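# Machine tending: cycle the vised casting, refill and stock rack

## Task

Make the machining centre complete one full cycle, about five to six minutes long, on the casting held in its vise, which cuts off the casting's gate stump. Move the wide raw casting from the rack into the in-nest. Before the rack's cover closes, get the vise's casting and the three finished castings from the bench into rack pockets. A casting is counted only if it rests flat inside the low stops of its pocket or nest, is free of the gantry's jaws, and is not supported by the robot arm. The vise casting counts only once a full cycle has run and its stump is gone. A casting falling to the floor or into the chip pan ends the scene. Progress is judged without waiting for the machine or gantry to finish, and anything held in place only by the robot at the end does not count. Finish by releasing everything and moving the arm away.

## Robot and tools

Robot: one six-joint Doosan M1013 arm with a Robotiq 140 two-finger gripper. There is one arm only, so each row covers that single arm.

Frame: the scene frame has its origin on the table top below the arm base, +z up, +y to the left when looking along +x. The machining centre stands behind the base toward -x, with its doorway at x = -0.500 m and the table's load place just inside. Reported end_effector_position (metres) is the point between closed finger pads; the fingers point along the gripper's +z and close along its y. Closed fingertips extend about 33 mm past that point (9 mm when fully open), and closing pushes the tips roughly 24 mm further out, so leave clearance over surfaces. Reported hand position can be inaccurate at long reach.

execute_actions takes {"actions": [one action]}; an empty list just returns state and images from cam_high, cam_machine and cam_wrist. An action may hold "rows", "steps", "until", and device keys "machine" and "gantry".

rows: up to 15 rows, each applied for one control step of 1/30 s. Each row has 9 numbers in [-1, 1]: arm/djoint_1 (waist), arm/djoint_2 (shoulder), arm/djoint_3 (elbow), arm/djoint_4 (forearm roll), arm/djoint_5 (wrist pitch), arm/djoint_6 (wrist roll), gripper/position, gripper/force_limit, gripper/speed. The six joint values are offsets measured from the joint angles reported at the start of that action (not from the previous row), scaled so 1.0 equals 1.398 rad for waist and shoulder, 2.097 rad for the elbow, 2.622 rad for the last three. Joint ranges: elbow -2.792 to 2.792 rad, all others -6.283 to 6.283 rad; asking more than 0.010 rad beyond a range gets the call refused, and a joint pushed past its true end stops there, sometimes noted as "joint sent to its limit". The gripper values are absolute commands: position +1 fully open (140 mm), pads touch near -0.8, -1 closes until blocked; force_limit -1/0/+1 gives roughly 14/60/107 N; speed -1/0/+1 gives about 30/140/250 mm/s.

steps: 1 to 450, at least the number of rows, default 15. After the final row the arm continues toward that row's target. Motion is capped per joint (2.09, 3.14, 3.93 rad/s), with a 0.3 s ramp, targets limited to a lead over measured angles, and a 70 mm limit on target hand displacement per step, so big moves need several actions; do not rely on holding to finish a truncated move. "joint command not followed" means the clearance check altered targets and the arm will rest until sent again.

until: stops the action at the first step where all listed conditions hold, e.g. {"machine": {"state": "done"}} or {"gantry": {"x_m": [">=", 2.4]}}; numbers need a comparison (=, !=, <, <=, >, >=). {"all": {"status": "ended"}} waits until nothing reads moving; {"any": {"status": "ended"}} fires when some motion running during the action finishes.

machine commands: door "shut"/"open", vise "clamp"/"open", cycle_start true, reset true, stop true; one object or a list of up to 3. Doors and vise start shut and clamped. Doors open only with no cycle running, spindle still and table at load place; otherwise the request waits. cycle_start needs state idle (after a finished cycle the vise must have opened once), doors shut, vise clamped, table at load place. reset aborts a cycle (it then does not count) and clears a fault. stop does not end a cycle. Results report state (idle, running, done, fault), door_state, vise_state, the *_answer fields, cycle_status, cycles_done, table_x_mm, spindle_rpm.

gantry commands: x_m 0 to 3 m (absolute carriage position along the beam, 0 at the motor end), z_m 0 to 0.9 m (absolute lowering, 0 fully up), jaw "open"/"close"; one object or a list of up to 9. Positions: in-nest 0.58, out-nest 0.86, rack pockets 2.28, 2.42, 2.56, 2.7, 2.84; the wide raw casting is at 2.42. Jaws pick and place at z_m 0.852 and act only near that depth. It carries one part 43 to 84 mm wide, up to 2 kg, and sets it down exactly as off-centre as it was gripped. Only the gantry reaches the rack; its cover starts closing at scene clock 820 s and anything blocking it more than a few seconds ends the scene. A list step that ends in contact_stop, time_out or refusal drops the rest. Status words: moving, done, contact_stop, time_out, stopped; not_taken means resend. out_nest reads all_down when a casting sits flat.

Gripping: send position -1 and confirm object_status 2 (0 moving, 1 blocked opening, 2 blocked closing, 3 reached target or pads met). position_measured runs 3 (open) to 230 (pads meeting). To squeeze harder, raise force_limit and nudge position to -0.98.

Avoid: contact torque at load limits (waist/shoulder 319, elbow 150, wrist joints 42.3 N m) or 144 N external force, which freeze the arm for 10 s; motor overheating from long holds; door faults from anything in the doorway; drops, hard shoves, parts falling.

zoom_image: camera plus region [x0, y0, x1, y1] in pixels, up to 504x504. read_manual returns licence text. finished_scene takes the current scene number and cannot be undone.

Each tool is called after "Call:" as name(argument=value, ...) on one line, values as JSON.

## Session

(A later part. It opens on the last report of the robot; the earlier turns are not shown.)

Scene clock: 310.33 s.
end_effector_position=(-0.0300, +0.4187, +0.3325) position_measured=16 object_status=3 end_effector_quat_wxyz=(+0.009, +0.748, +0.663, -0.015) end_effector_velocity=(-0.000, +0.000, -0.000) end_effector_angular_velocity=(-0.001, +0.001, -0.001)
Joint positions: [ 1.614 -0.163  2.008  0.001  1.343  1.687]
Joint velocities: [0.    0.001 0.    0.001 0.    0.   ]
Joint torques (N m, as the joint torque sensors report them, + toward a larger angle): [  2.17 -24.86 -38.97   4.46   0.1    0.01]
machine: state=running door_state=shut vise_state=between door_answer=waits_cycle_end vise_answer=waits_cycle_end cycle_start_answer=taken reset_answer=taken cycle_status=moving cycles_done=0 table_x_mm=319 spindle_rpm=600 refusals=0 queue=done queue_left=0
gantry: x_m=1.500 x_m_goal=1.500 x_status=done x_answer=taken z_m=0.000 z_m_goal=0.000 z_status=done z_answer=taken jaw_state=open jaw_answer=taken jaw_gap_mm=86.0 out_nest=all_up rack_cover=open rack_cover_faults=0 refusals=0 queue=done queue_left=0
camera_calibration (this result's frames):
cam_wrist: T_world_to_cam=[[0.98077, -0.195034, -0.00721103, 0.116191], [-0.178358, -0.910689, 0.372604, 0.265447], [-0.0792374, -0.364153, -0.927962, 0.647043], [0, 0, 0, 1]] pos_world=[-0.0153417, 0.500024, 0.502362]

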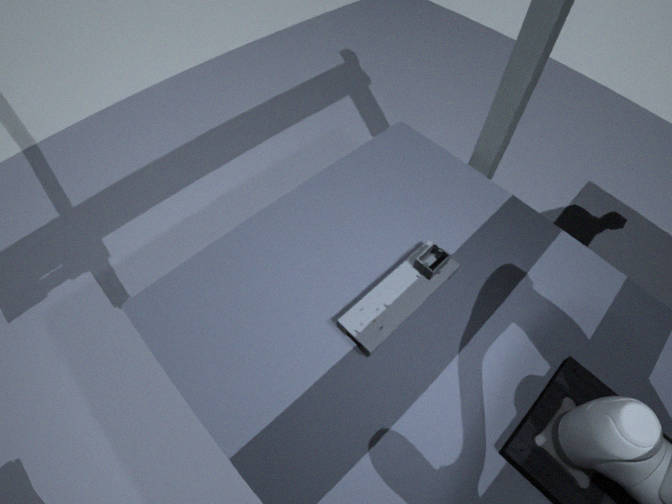

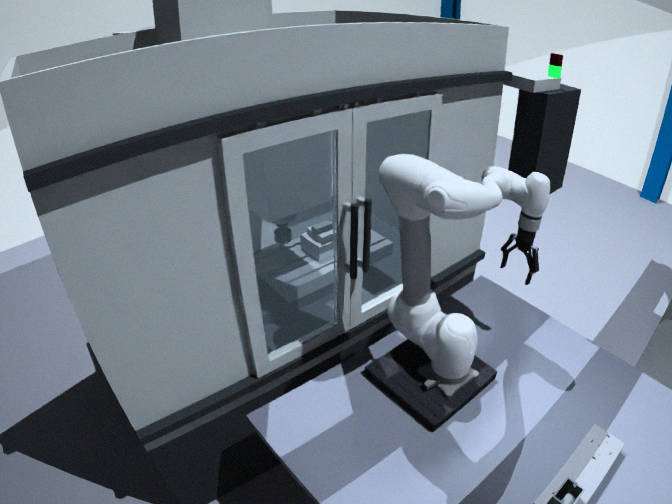

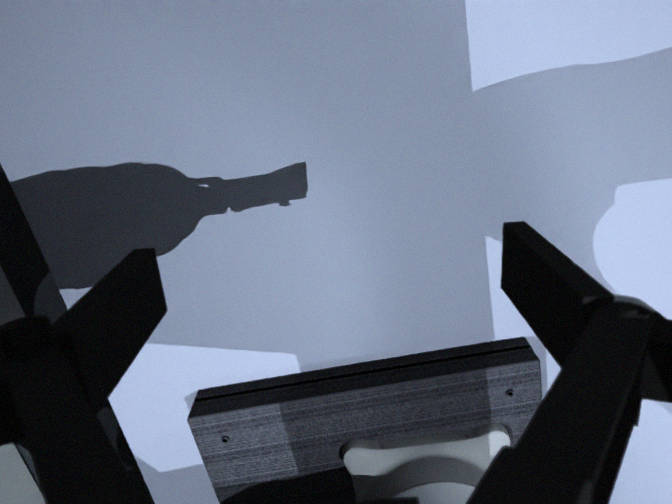

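Call:
execute_actions(actions=[{"steps":450,"until":{"machine":{"door_state":"open"}}}])

Call:
execute_actions(actions=[{"steps":450,"until":{"machine":{"door_state":"open"}}}])

Call:
execute_actions(actions=[{"steps":450,"until":{"machine":{"door_state":"open"}}}])

Call:
execute_actions(actions=[{"steps":450,"until":{"machine":{"door_state":"open"}}}])

Scene clock: 329.70 s.
end_effector_position=(-0.0300, +0.4187, +0.3325) position_measured=16 object_status=3 end_effector_quat_wxyz=(+0.009, +0.748, +0.663, -0.015) end_effector_velocity=(-0.000, -0.000, +0.001) end_effector_angular_velocity=(+0.001, +0.000, +0.000)
Joint positions: [ 1.614 -0.163  2.008  0.001  1.343  1.687]
Joint velocities: [-0.    -0.002  0.     0.     0.    -0.   ]
Joint torques (N m, as the joint torque sensors report them, + toward a larger angle): [  2.32 -20.25 -40.     4.44   0.56   0.02]
machine: state=running door_state=shut vise_state=between door_answer=waits_cycle_end vise_answer=waits_cycle_end cycle_start_answer=taken reset_answer=taken cycle_status=moving cycles_done=0 table_x_mm=167 spindle_rpm=600 refusals=0 queue=done queue_left=0
gantry: x_m=1.500 x_m_goal=1.500 x_status=done x_answer=taken z_m=0.000 z_m_goal=0.000 z_status=done z_answer=taken jaw_state=open jaw_answer=taken jaw_gap_mm=86.0 out_nest=all_up rack_cover=open rack_cover_faults=0 refusals=0 queue=done queue_left=0
camera_calibration (this result's frames):
cam_wrist: T_world_to_cam=[[0.98077, -0.195034, -0.00721141, 0.116191], [-0.178358, -0.910689, 0.372605, 0.265447], [-0.0792379, -0.364153, -0.927962, 0.647043], [0, 0, 0, 1]] pos_world=[-0.0153418, 0.500024, 0.502362]

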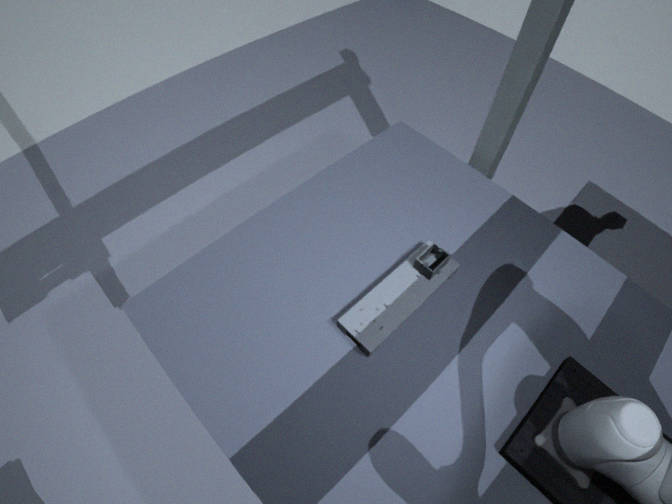

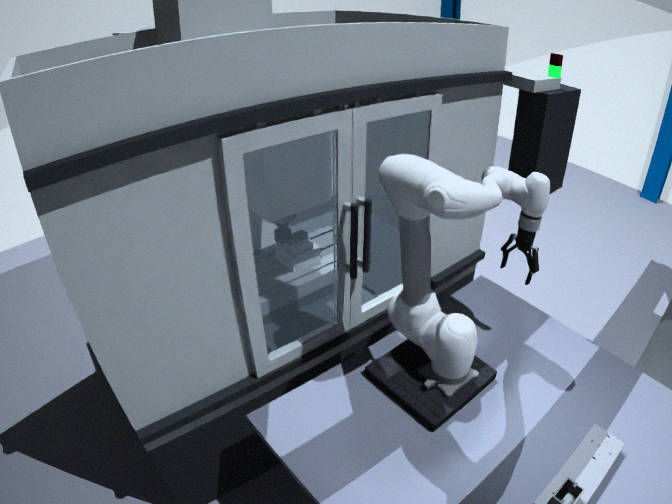

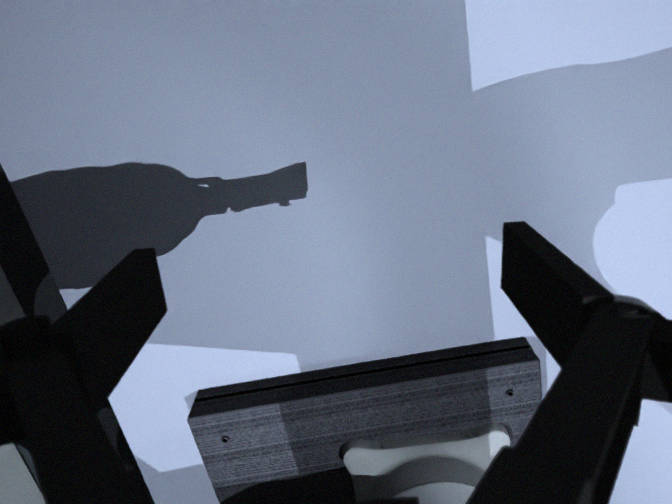

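Scene clock: 344.70 s.
end_effector_position=(-0.0300, +0.4187, +0.3325) position_measured=16 object_status=3 end_effector_quat_wxyz=(+0.009, +0.748, +0.663, -0.015) end_effector_velocity=(+0.000, +0.000, +0.000) end_effector_angular_velocity=(+0.000, -0.000, -0.000)
Joint positions: [ 1.614 -0.163  2.008  0.001  1.343  1.687]
Joint velocities: [-0. -0. -0. -0. -0. -0.]
Joint torques (N m, as the joint torque sensors report them, + toward a larger angle): [  2.46 -22.16 -38.87   4.63   0.38  -0.01]
machine: state=running door_state=shut vise_state=between door_answer=waits_cycle_end vise_answer=waits_cycle_end cycle_start_answer=taken reset_answer=taken cycle_status=moving cycles_done=0 table_x_mm=49 spindle_rpm=600 refusals=0 queue=done queue_left=0
gantry: x_m=1.500 x_m_goal=1.500 x_status=done x_answer=taken z_m=0.000 z_m_goal=0.000 z_status=done z_answer=taken jaw_state=open jaw_answer=taken jaw_gap_mm=86.0 out_nest=all_up rack_cover=open rack_cover_faults=0 refusals=0 queue=done queue_left=0
camera_calibration (this result's frames):
cam_wrist: T_world_to_cam=[[0.98077, -0.195034, -0.00721132, 0.116191], [-0.178358, -0.910689, 0.372604, 0.265447], [-0.0792378, -0.364153, -0.927962, 0.647043], [0, 0, 0, 1]] pos_world=[-0.0153417, 0.500024, 0.502362]

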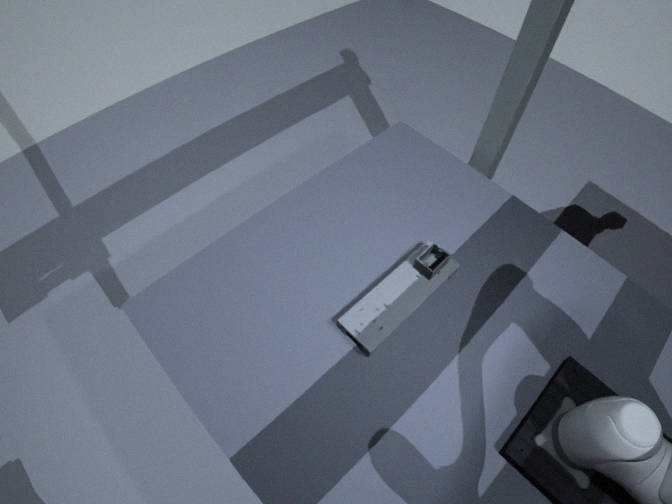

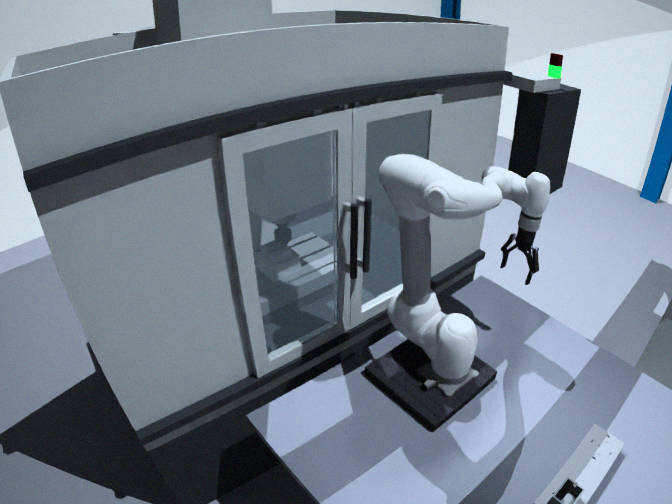

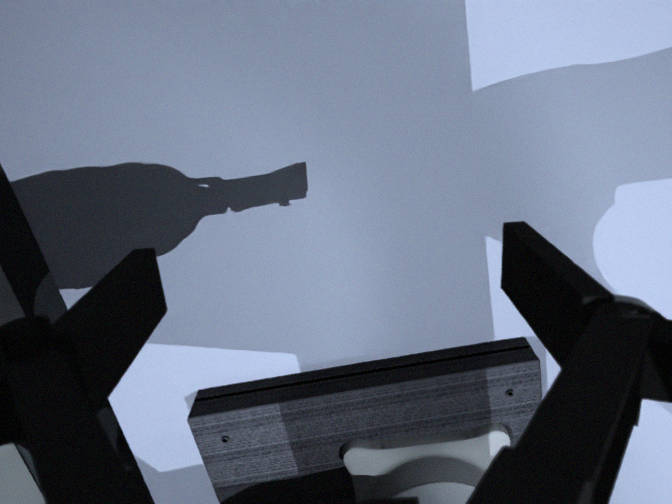

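Scene clock: 352.70 s.
end_effector_position=(-0.0300, +0.4187, +0.3325) position_measured=16 object_status=3 end_effector_quat_wxyz=(+0.009, +0.748, +0.663, -0.015) end_effector_velocity=(+0.000, +0.000, +0.000) end_effector_angular_velocity=(+0.001, +0.000, -0.000)
Joint positions: [ 1.614 -0.163  2.008  0.001  1.343  1.687]
Joint velocities: [-0.    -0.001 -0.     0.     0.     0.   ]
Joint torques (N m, as the joint torque sensors report them, + toward a larger angle): [  1.8  -19.64 -40.29   4.75   0.17  -0.32]
machine: state=idle door_state=open vise_state=open door_answer=taken vise_answer=taken cycle_start_answer=taken reset_answer=taken cycle_status=done cycles_done=1 table_x_mm=0 spindle_rpm=0 refusals=0 queue=done queue_left=0
gantry: x_m=1.500 x_m_goal=1.500 x_status=done x_answer=taken z_m=0.000 z_m_goal=0.000 z_status=done z_answer=taken jaw_state=open jaw_answer=taken jaw_gap_mm=86.0 out_nest=all_up rack_cover=open rack_cover_faults=0 refusals=0 queue=done queue_left=0
camera_calibration (this result's frames):
cam_wrist: T_world_to_cam=[[0.98077, -0.195034, -0.00721134, 0.116191], [-0.178358, -0.910689, 0.372605, 0.265447], [-0.0792378, -0.364153, -0.927962, 0.647043], [0, 0, 0, 1]] pos_world=[-0.0153417, 0.500024, 0.502362]

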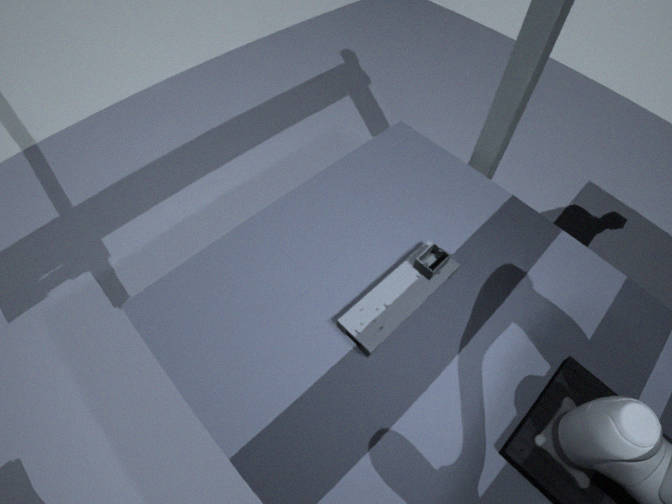

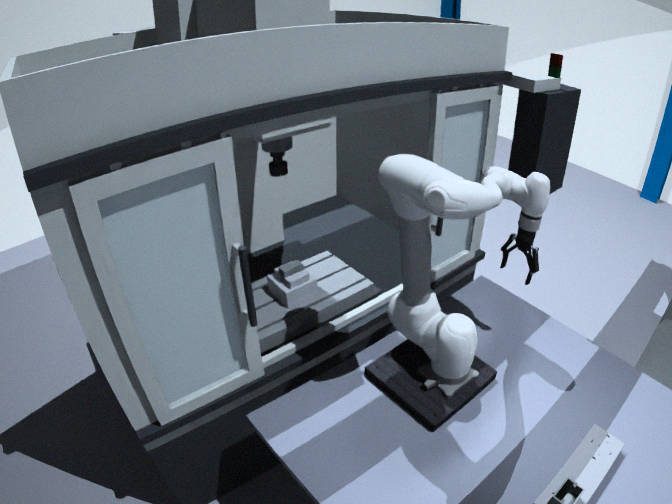

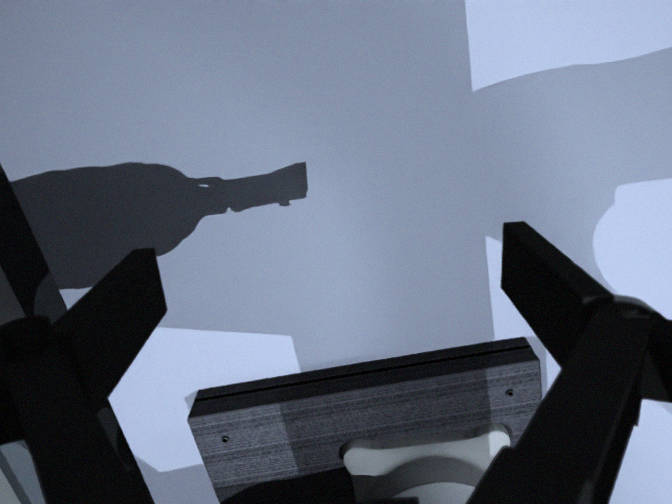

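Scene clock: 352.73 s.
end_effector_position=(-0.0300, +0.4187, +0.3325) position_measured=16 object_status=3 end_effector_quat_wxyz=(+0.009, +0.748, +0.663, -0.015) end_effector_velocity=(+0.000, +0.000, -0.000) end_effector_angular_velocity=(-0.001, -0.001, +0.000)
Joint positions: [ 1.614 -0.163  2.008  0.001  1.343  1.687]
Joint velocities: [ 0.     0.001  0.    -0.001  0.     0.   ]
Joint torques (N m, as the joint torque sensors report them, + toward a larger angle): [  0.31 -22.86 -38.55   4.9    0.08   0.28]
machine: state=idle door_state=open vise_state=open door_answer=taken vise_answer=taken cycle_start_answer=taken reset_answer=taken cycle_status=done cycles_done=1 table_x_mm=0 spindle_rpm=0 refusals=0 queue=done queue_left=0
gantry: x_m=1.500 x_m_goal=1.500 x_status=done x_answer=taken z_m=0.000 z_m_goal=0.000 z_status=done z_answer=taken jaw_state=open jaw_answer=taken jaw_gap_mm=86.0 out_nest=all_up rack_cover=open rack_cover_faults=0 refusals=0 queue=done queue_left=0
camera_calibration (this result's frames):
cam_wrist: T_world_to_cam=[[0.98077, -0.195034, -0.00721122, 0.116191], [-0.178358, -0.910689, 0.372605, 0.265447], [-0.0792377, -0.364153, -0.927962, 0.647043], [0, 0, 0, 1]] pos_world=[-0.0153417, 0.500024, 0.502362]

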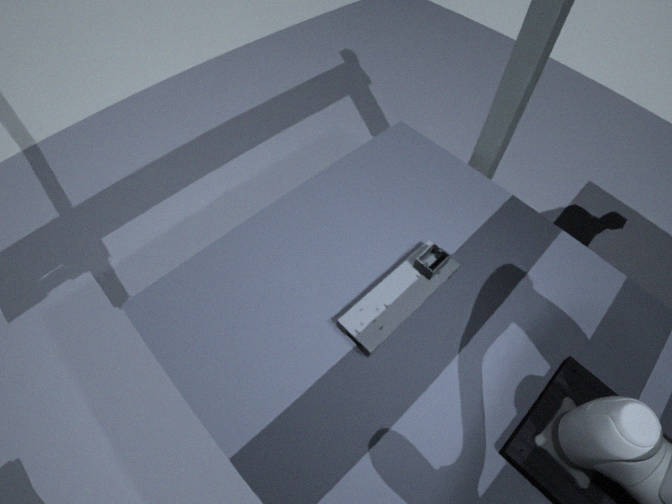

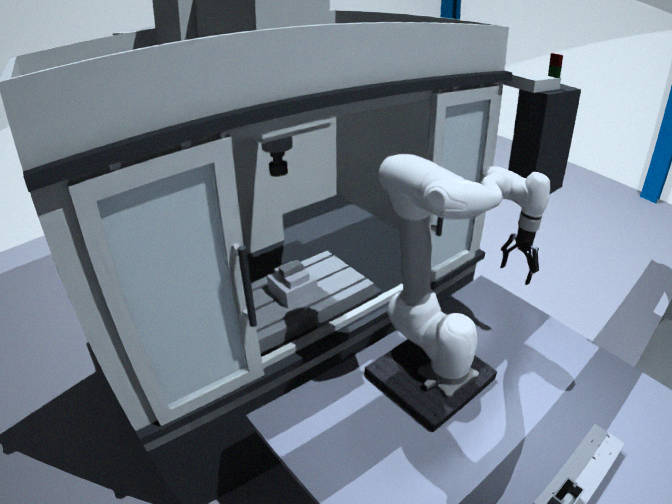

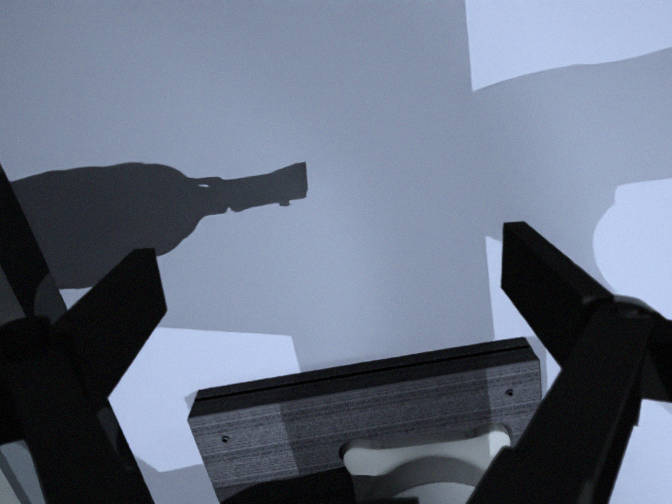

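Call:
execute_actions(actions=[{"rows":[[0.7,0.003,-0.024,0,0.013,0.026,0.9,0,0]],"steps":45}])

Call:
execute_actions(actions=[{"rows":[[0.577,0,0,0,0,0,0.9,0,0]],"steps":45}])

Call:
execute_actions(actions=[{"rows":[[0,0.338,-0.245,0,0.003,0,0.9,0,0]],"steps":45}])

Scene clock: 360.80 s.
end_effector_position=(-0.3764, +0.2119, +0.3585) position_measured=16 object_status=3 end_effector_quat_wxyz=(+0.010, +0.381, +0.925, +0.000) end_effector_velocity=(-0.000, +0.000, -0.001) end_effector_angular_velocity=(-0.001, -0.001, -0.000)
Joint positions: [ 2.592 -0.158  1.957  0.001  1.377  1.756]
Joint velocities: [-0.     0.001  0.    -0.    -0.     0.   ]
Joint torques (N m, as the joint torque sensors report them, + toward a larger angle): [  1.33 -22.83 -39.42   3.95  -0.31   0.11]
machine: state=idle door_state=open vise_state=open door_answer=taken vise_answer=taken cycle_start_answer=taken reset_answer=taken cycle_status=done cycles_done=1 table_x_mm=0 spindle_rpm=0 refusals=0 queue=done queue_left=0
gantry: x_m=1.500 x_m_goal=1.500 x_status=done x_answer=taken z_m=0.000 z_m_goal=0.000 z_status=done z_answer=taken jaw_state=open jaw_answer=taken jaw_gap_mm=86.0 out_nest=all_up rack_cover=open rack_cover_faults=0 refusals=0 queue=done queue_left=0
camera_calibration (this result's frames):
cam_wrist: T_world_to_cam=[[0.755659, 0.65494, 0.00571028, 0.146316], [0.610532, -0.707524, 0.355894, 0.26543], [0.23713, -0.265449, -0.934509, 0.668976], [0, 0, 0, 1]] pos_world=[-0.431253, 0.269549, 0.529863]

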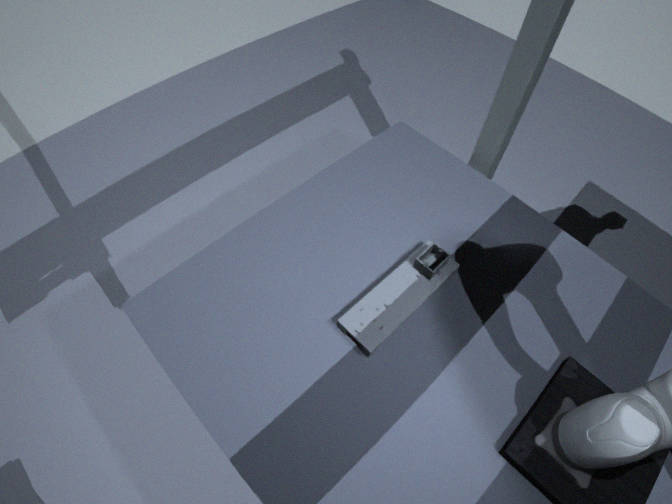

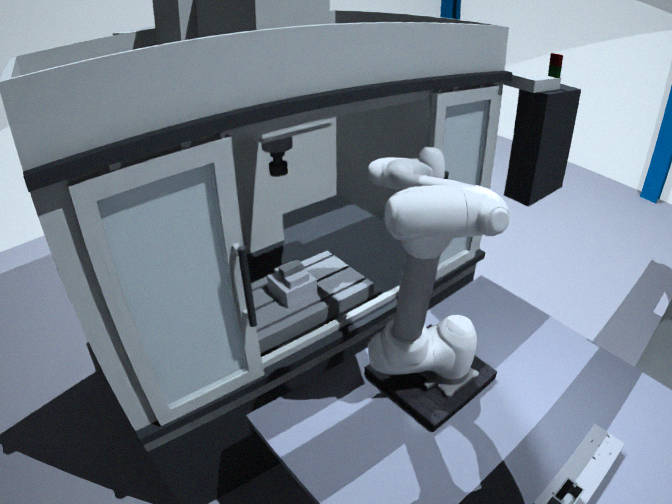

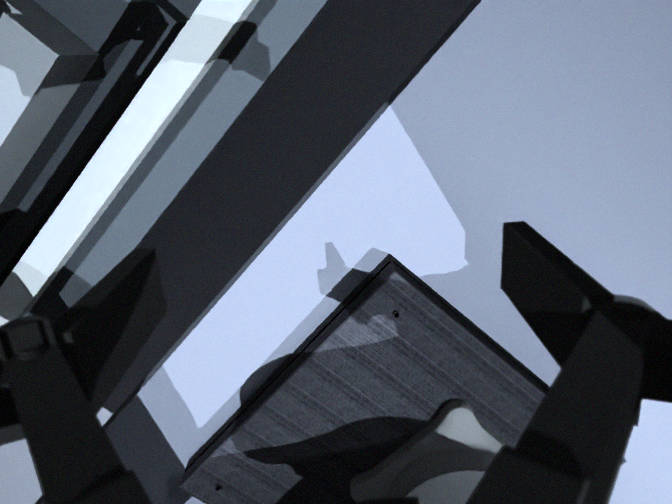

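Scene clock: 362.30 s.
end_effector_position=(-0.4152, -0.1286, +0.3547) position_measured=16 object_status=3 end_effector_quat_wxyz=(+0.012, -0.013, +1.000, +0.009) end_effector_velocity=(-0.000, +0.000, -0.001) end_effector_angular_velocity=(+0.001, -0.002, -0.001)
Joint positions: [ 3.399 -0.158  1.957  0.001  1.377  1.756]
Joint velocities: [-0.001  0.002  0.    -0.     0.     0.   ]
Joint torques (N m, as the joint torque sensors report them, + toward a larger angle): [ -0.13 -22.45 -41.03   4.49   0.32   0.15]
machine: state=idle door_state=open vise_state=open door_answer=taken vise_answer=taken cycle_start_answer=taken reset_answer=taken cycle_status=done cycles_done=1 table_x_mm=0 spindle_rpm=0 refusals=0 queue=done queue_left=0
gantry: x_m=1.500 x_m_goal=1.500 x_status=done x_answer=taken z_m=0.000 z_m_goal=0.000 z_status=done z_answer=taken jaw_state=open jaw_answer=taken jaw_gap_mm=86.0 out_nest=all_up rack_cover=open rack_cover_faults=0 refusals=0 queue=done queue_left=0
camera_calibration (this result's frames):
cam_wrist: T_world_to_cam=[[0.049966, 0.998605, 0.0170711, 0.1458], [0.931121, -0.0527585, 0.360874, 0.265221], [0.361271, -0.00213618, -0.932458, 0.668894], [0, 0, 0, 1]] pos_world=[-0.49589, -0.130175, 0.525515]

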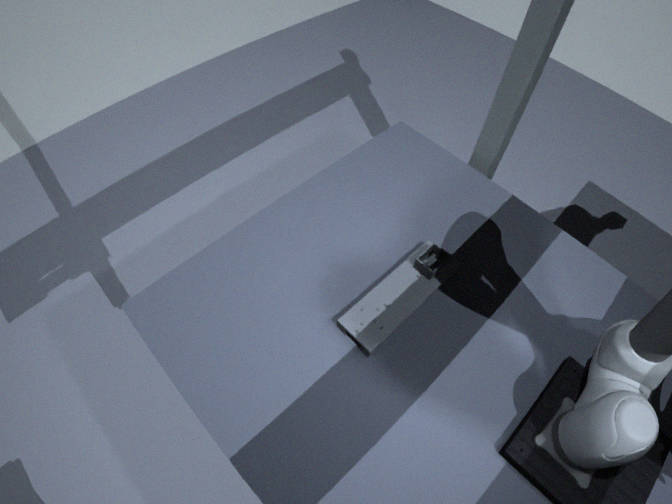

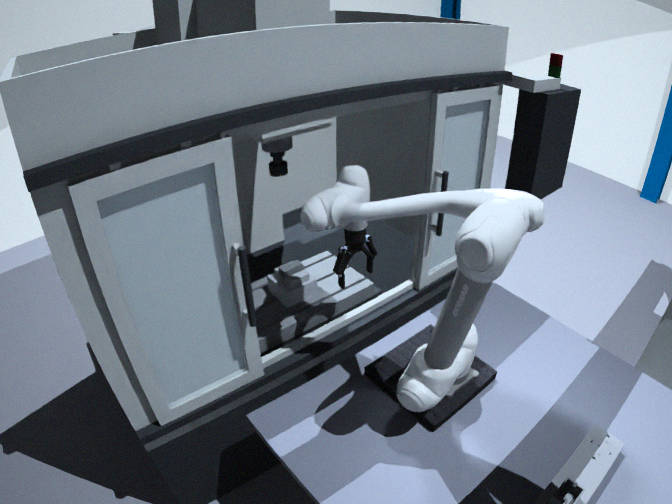

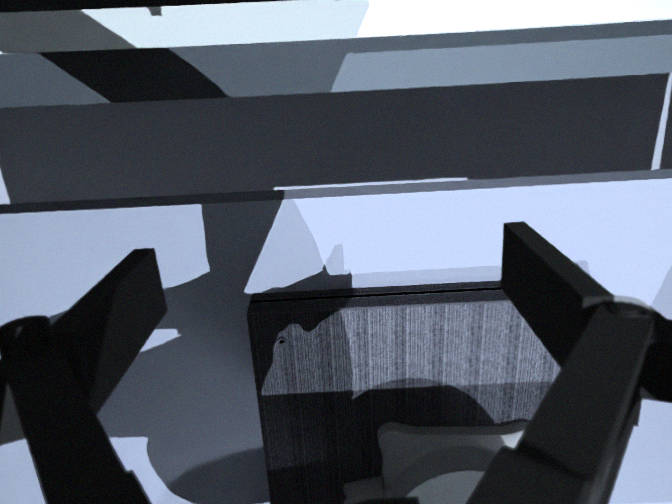

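Scene clock: 363.80 s.
end_effector_position=(-0.7138, -0.1922, +0.3566) position_measured=16 object_status=3 end_effector_quat_wxyz=(-0.004, -0.013, +1.000, +0.006) end_effector_velocity=(-0.000, +0.000, +0.001) end_effector_angular_velocity=(-0.001, +0.001, -0.001)
Joint positions: [3.399 0.314 1.444 0.001 1.385 1.756]
Joint velocities: [-0.001 -0.001 -0.     0.     0.     0.   ]
Joint torques (N m, as the joint torque sensors report them, + toward a larger angle): [  1.16 -70.08 -39.02   4.52   0.5    0.04]
machine: state=idle door_state=open vise_state=open door_answer=taken vise_answer=taken cycle_start_answer=taken reset_answer=taken cycle_status=done cycles_done=1 table_x_mm=0 spindle_rpm=0 refusals=0 queue=done queue_left=0
gantry: x_m=1.500 x_m_goal=1.500 x_status=done x_answer=taken z_m=0.000 z_m_goal=0.000 z_status=done z_answer=taken jaw_state=open jaw_answer=taken jaw_gap_mm=86.0 out_nest=all_up rack_cover=open rack_cover_faults=0 refusals=0 queue=done queue_left=0
camera_calibration (this result's frames):
cam_wrist: T_world_to_cam=[[0.0499225, 0.998717, 0.00848657, 0.227326], [0.942433, -0.0499187, 0.330649, 0.558512], [0.330648, -0.0085088, -0.943716, 0.759373], [0, 0, 0, 1]] pos_world=[-0.788794, -0.192693, 0.530031]

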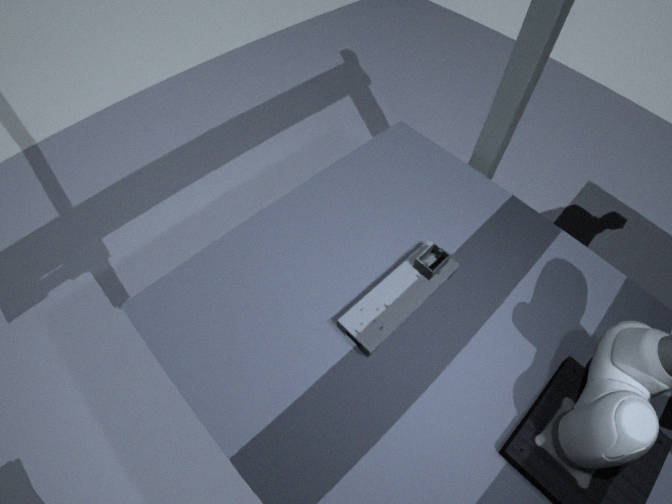

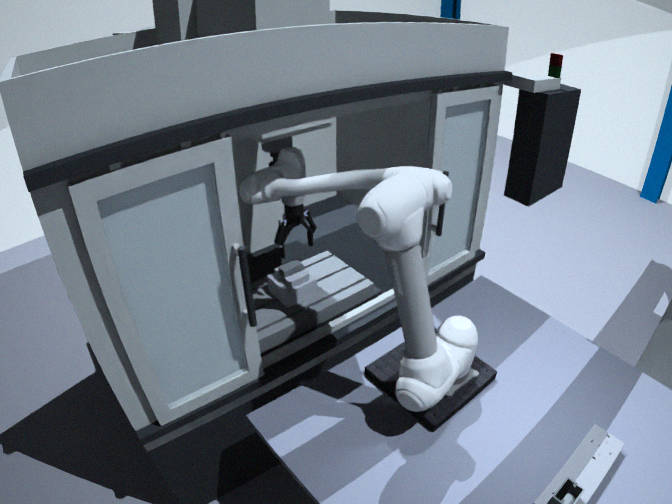

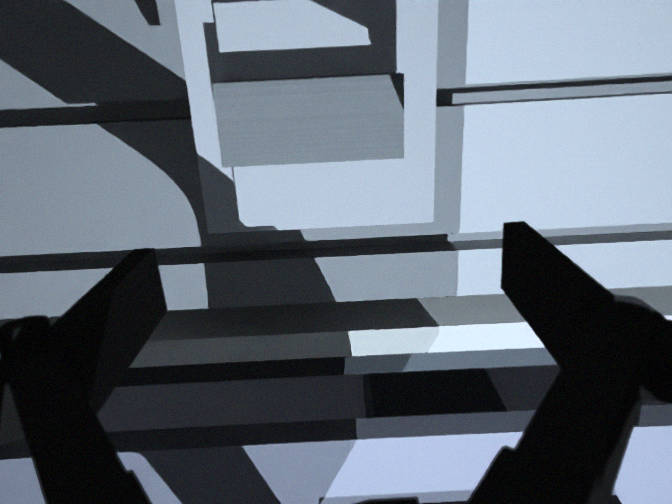

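Call:
execute_actions(actions=[{"rows":[[-0.002,0.086,0.014,0,-0.057,0,0.9,0.3,0]],"steps":35}])

Scene clock: 369.60 s.
end_effector_position=(-0.7620, -0.1987, +0.2491) position_measured=16 object_status=3 end_effector_quat_wxyz=(-0.004, -0.011, +1.000, +0.006) end_effector_velocity=(-0.000, +0.000, +0.001) end_effector_angular_velocity=(+0.000, +0.001, +0.000)
Joint positions: [3.396 0.434 1.473 0.001 1.236 1.756]
Joint velocities: [-0.    -0.001  0.    -0.    -0.    -0.   ]
Joint torques (N m, as the joint torque sensors report them, + toward a larger angle): [  1.12 -77.6  -39.92   4.23  -0.24   0.24]
machine: state=idle door_state=open vise_state=open door_answer=taken vise_answer=taken cycle_start_answer=taken reset_answer=taken cycle_status=done cycles_done=1 table_x_mm=0 spindle_rpm=0 refusals=0 queue=done queue_left=0
gantry: x_m=1.500 x_m_goal=1.500 x_status=done x_answer=taken z_m=0.000 z_m_goal=0.000 z_status=done z_answer=taken jaw_state=open jaw_answer=taken jaw_gap_mm=86.0 out_nest=all_up rack_cover=open rack_cover_faults=0 refusals=0 queue=done queue_left=0
camera_calibration (this result's frames):
cam_wrist: T_world_to_cam=[[0.0528099, 0.998568, 0.0085223, 0.239243], [0.942241, -0.052654, 0.33077, 0.638505], [0.330745, -0.00943785, -0.943673, 0.673651], [0, 0, 0, 1]] pos_world=[-0.837067, -0.198923, 0.42247]

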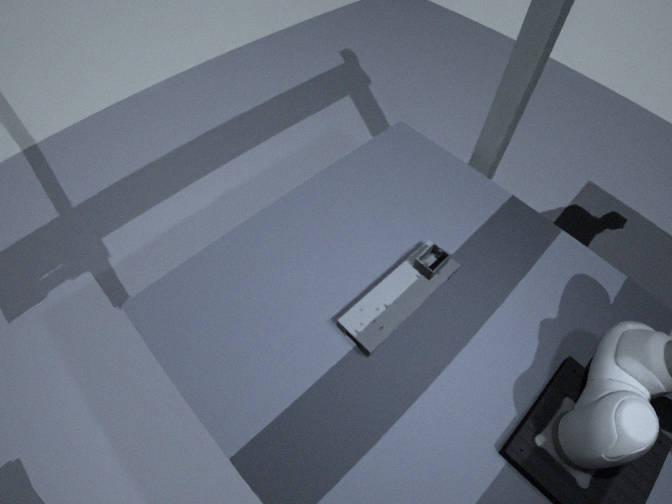

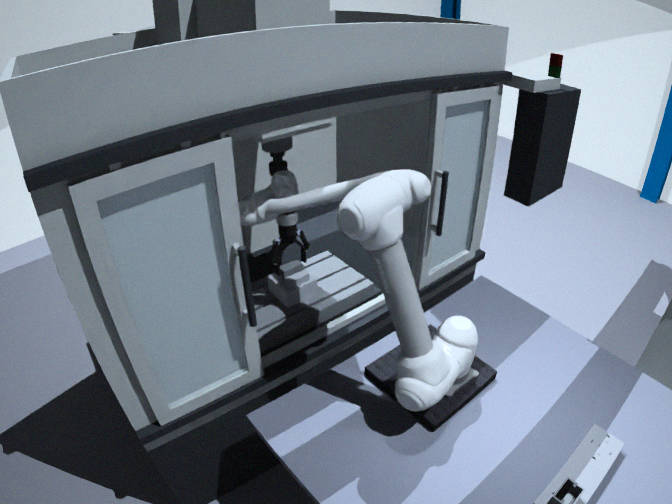

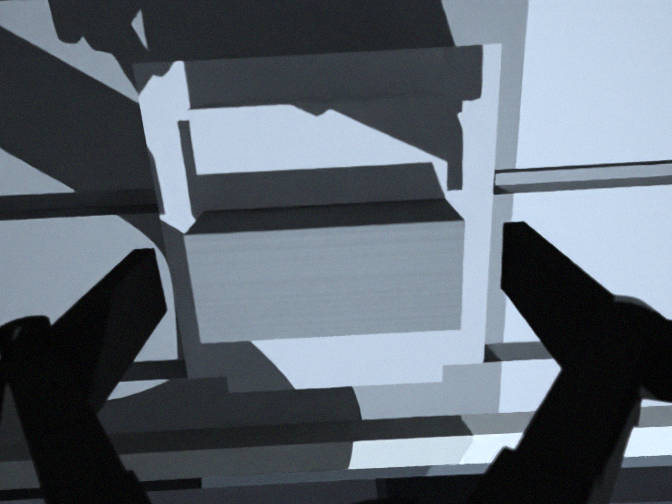

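Call:
execute_actions(actions=[{"rows":[[0,0,0,0,0,0,-1,0.3,0]],"steps":25}])

Call:
execute_actions(actions=[{"rows":[[0.002,-0.086,-0.014,0,0.057,0,-1,0.3,0]],"steps":35}])

Scene clock: 373.87 s.
end_effector_position=(-0.7621, -0.1987, +0.2492) position_measured=80 object_status=2 end_effector_quat_wxyz=(-0.004, -0.011, +1.000, +0.006) end_effector_velocity=(+0.000, -0.000, -0.001) end_effector_angular_velocity=(-0.000, -0.001, +0.000)
Joint positions: [3.396 0.434 1.473 0.001 1.236 1.756]
Joint velocities: [ 0.  0.  0.  0. -0. -0.]
Joint torques (N m, as the joint torque sensors report them, + toward a larger angle): [ -2.06 -47.18 -17.69   2.7   -1.07   0.12]
machine: state=idle door_state=open vise_state=open door_answer=taken vise_answer=taken cycle_start_answer=taken reset_answer=taken cycle_status=done cycles_done=1 table_x_mm=0 spindle_rpm=0 refusals=0 queue=done queue_left=0
gantry: x_m=1.500 x_m_goal=1.500 x_status=done x_answer=taken z_m=0.000 z_m_goal=0.000 z_status=done z_answer=taken jaw_state=open jaw_answer=taken jaw_gap_mm=86.0 out_nest=all_up rack_cover=open rack_cover_faults=0 refusals=0 queue=done queue_left=0
camera_calibration (this result's frames):
cam_wrist: T_world_to_cam=[[0.0527389, 0.998572, 0.00851427, 0.239244], [0.942291, -0.0525857, 0.33064, 0.638607], [0.330615, -0.00941466, -0.943719, 0.673653], [0, 0, 0, 1]] pos_world=[-0.837091, -0.198979, 0.422553]

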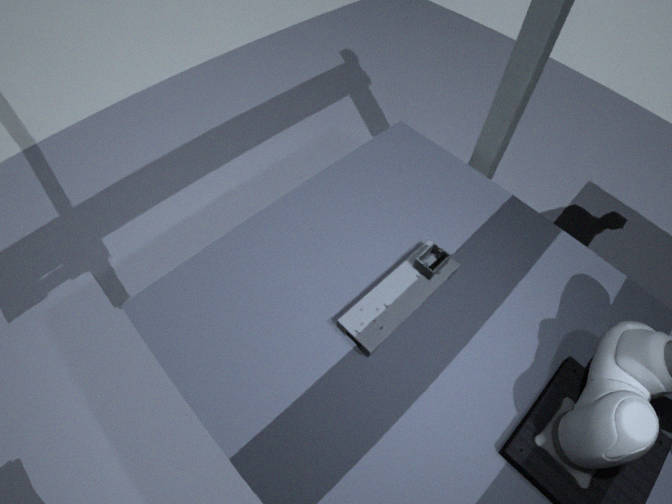

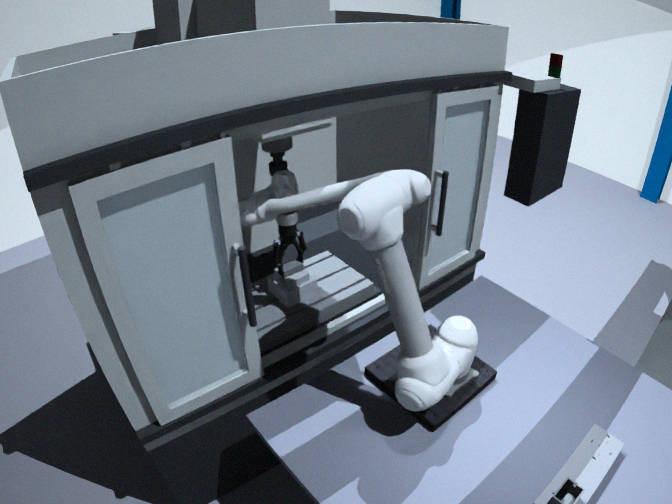

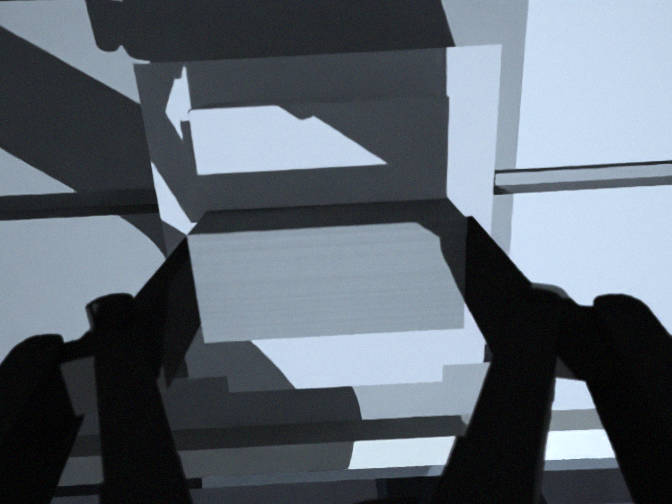

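Scene clock: 375.03 s.
end_effector_position=(-0.7138, -0.1923, +0.3567) position_measured=81 object_status=2 end_effector_quat_wxyz=(-0.004, -0.013, +1.000, +0.006) end_effector_velocity=(+0.000, +0.000, +0.000) end_effector_angular_velocity=(+0.000, +0.000, +0.001)
Joint positions: [3.399 0.314 1.444 0.001 1.385 1.756]
Joint velocities: [ 0.    -0.001  0.    -0.     0.    -0.001]
Joint torques (N m, as the joint torque sensors report them, + toward a larger angle): [ -0.83 -74.65 -43.61   4.81  -0.11   0.06]
machine: state=idle door_state=open vise_state=open door_answer=taken vise_answer=taken cycle_start_answer=taken reset_answer=taken cycle_status=done cycles_done=1 table_x_mm=0 spindle_rpm=0 refusals=0 queue=done queue_left=0
gantry: x_m=1.500 x_m_goal=1.500 x_status=done x_answer=taken z_m=0.000 z_m_goal=0.000 z_status=done z_answer=taken jaw_state=open jaw_answer=taken jaw_gap_mm=86.0 out_nest=all_up rack_cover=open rack_cover_faults=0 refusals=0 queue=done queue_left=0
camera_calibration (this result's frames):
cam_wrist: T_world_to_cam=[[0.0498792, 0.99872, 0.00844915, 0.227376], [0.942467, -0.0498663, 0.33056, 0.558573], [0.330559, -0.00852506, -0.943747, 0.759374], [0, 0, 0, 1]] pos_world=[-0.788795, -0.192757, 0.530093]

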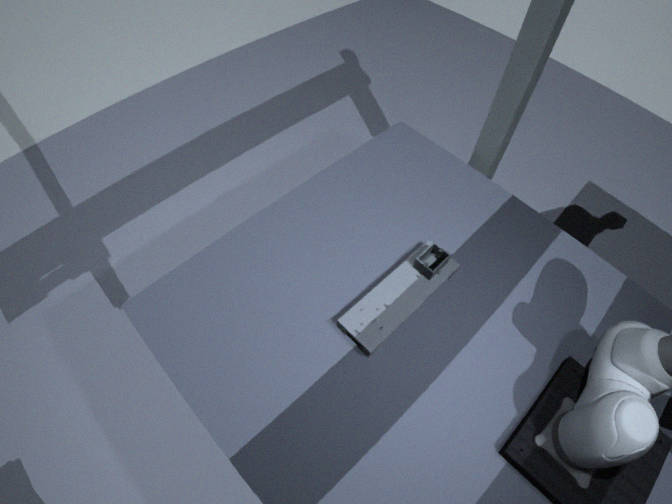

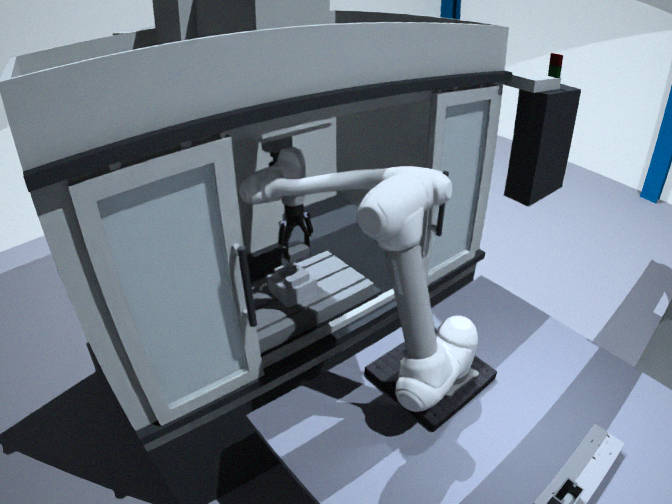

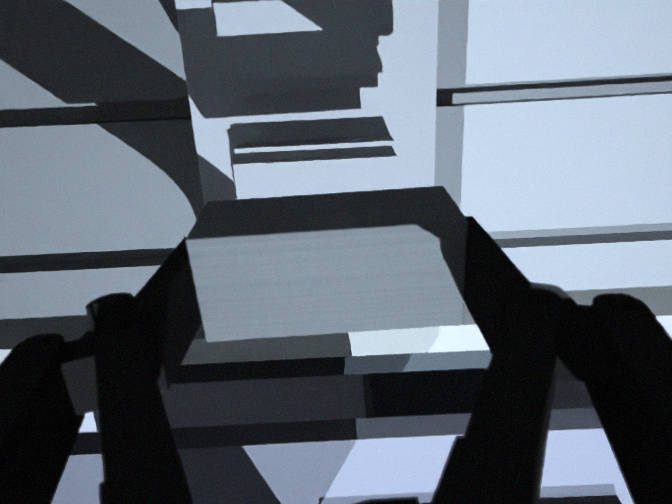

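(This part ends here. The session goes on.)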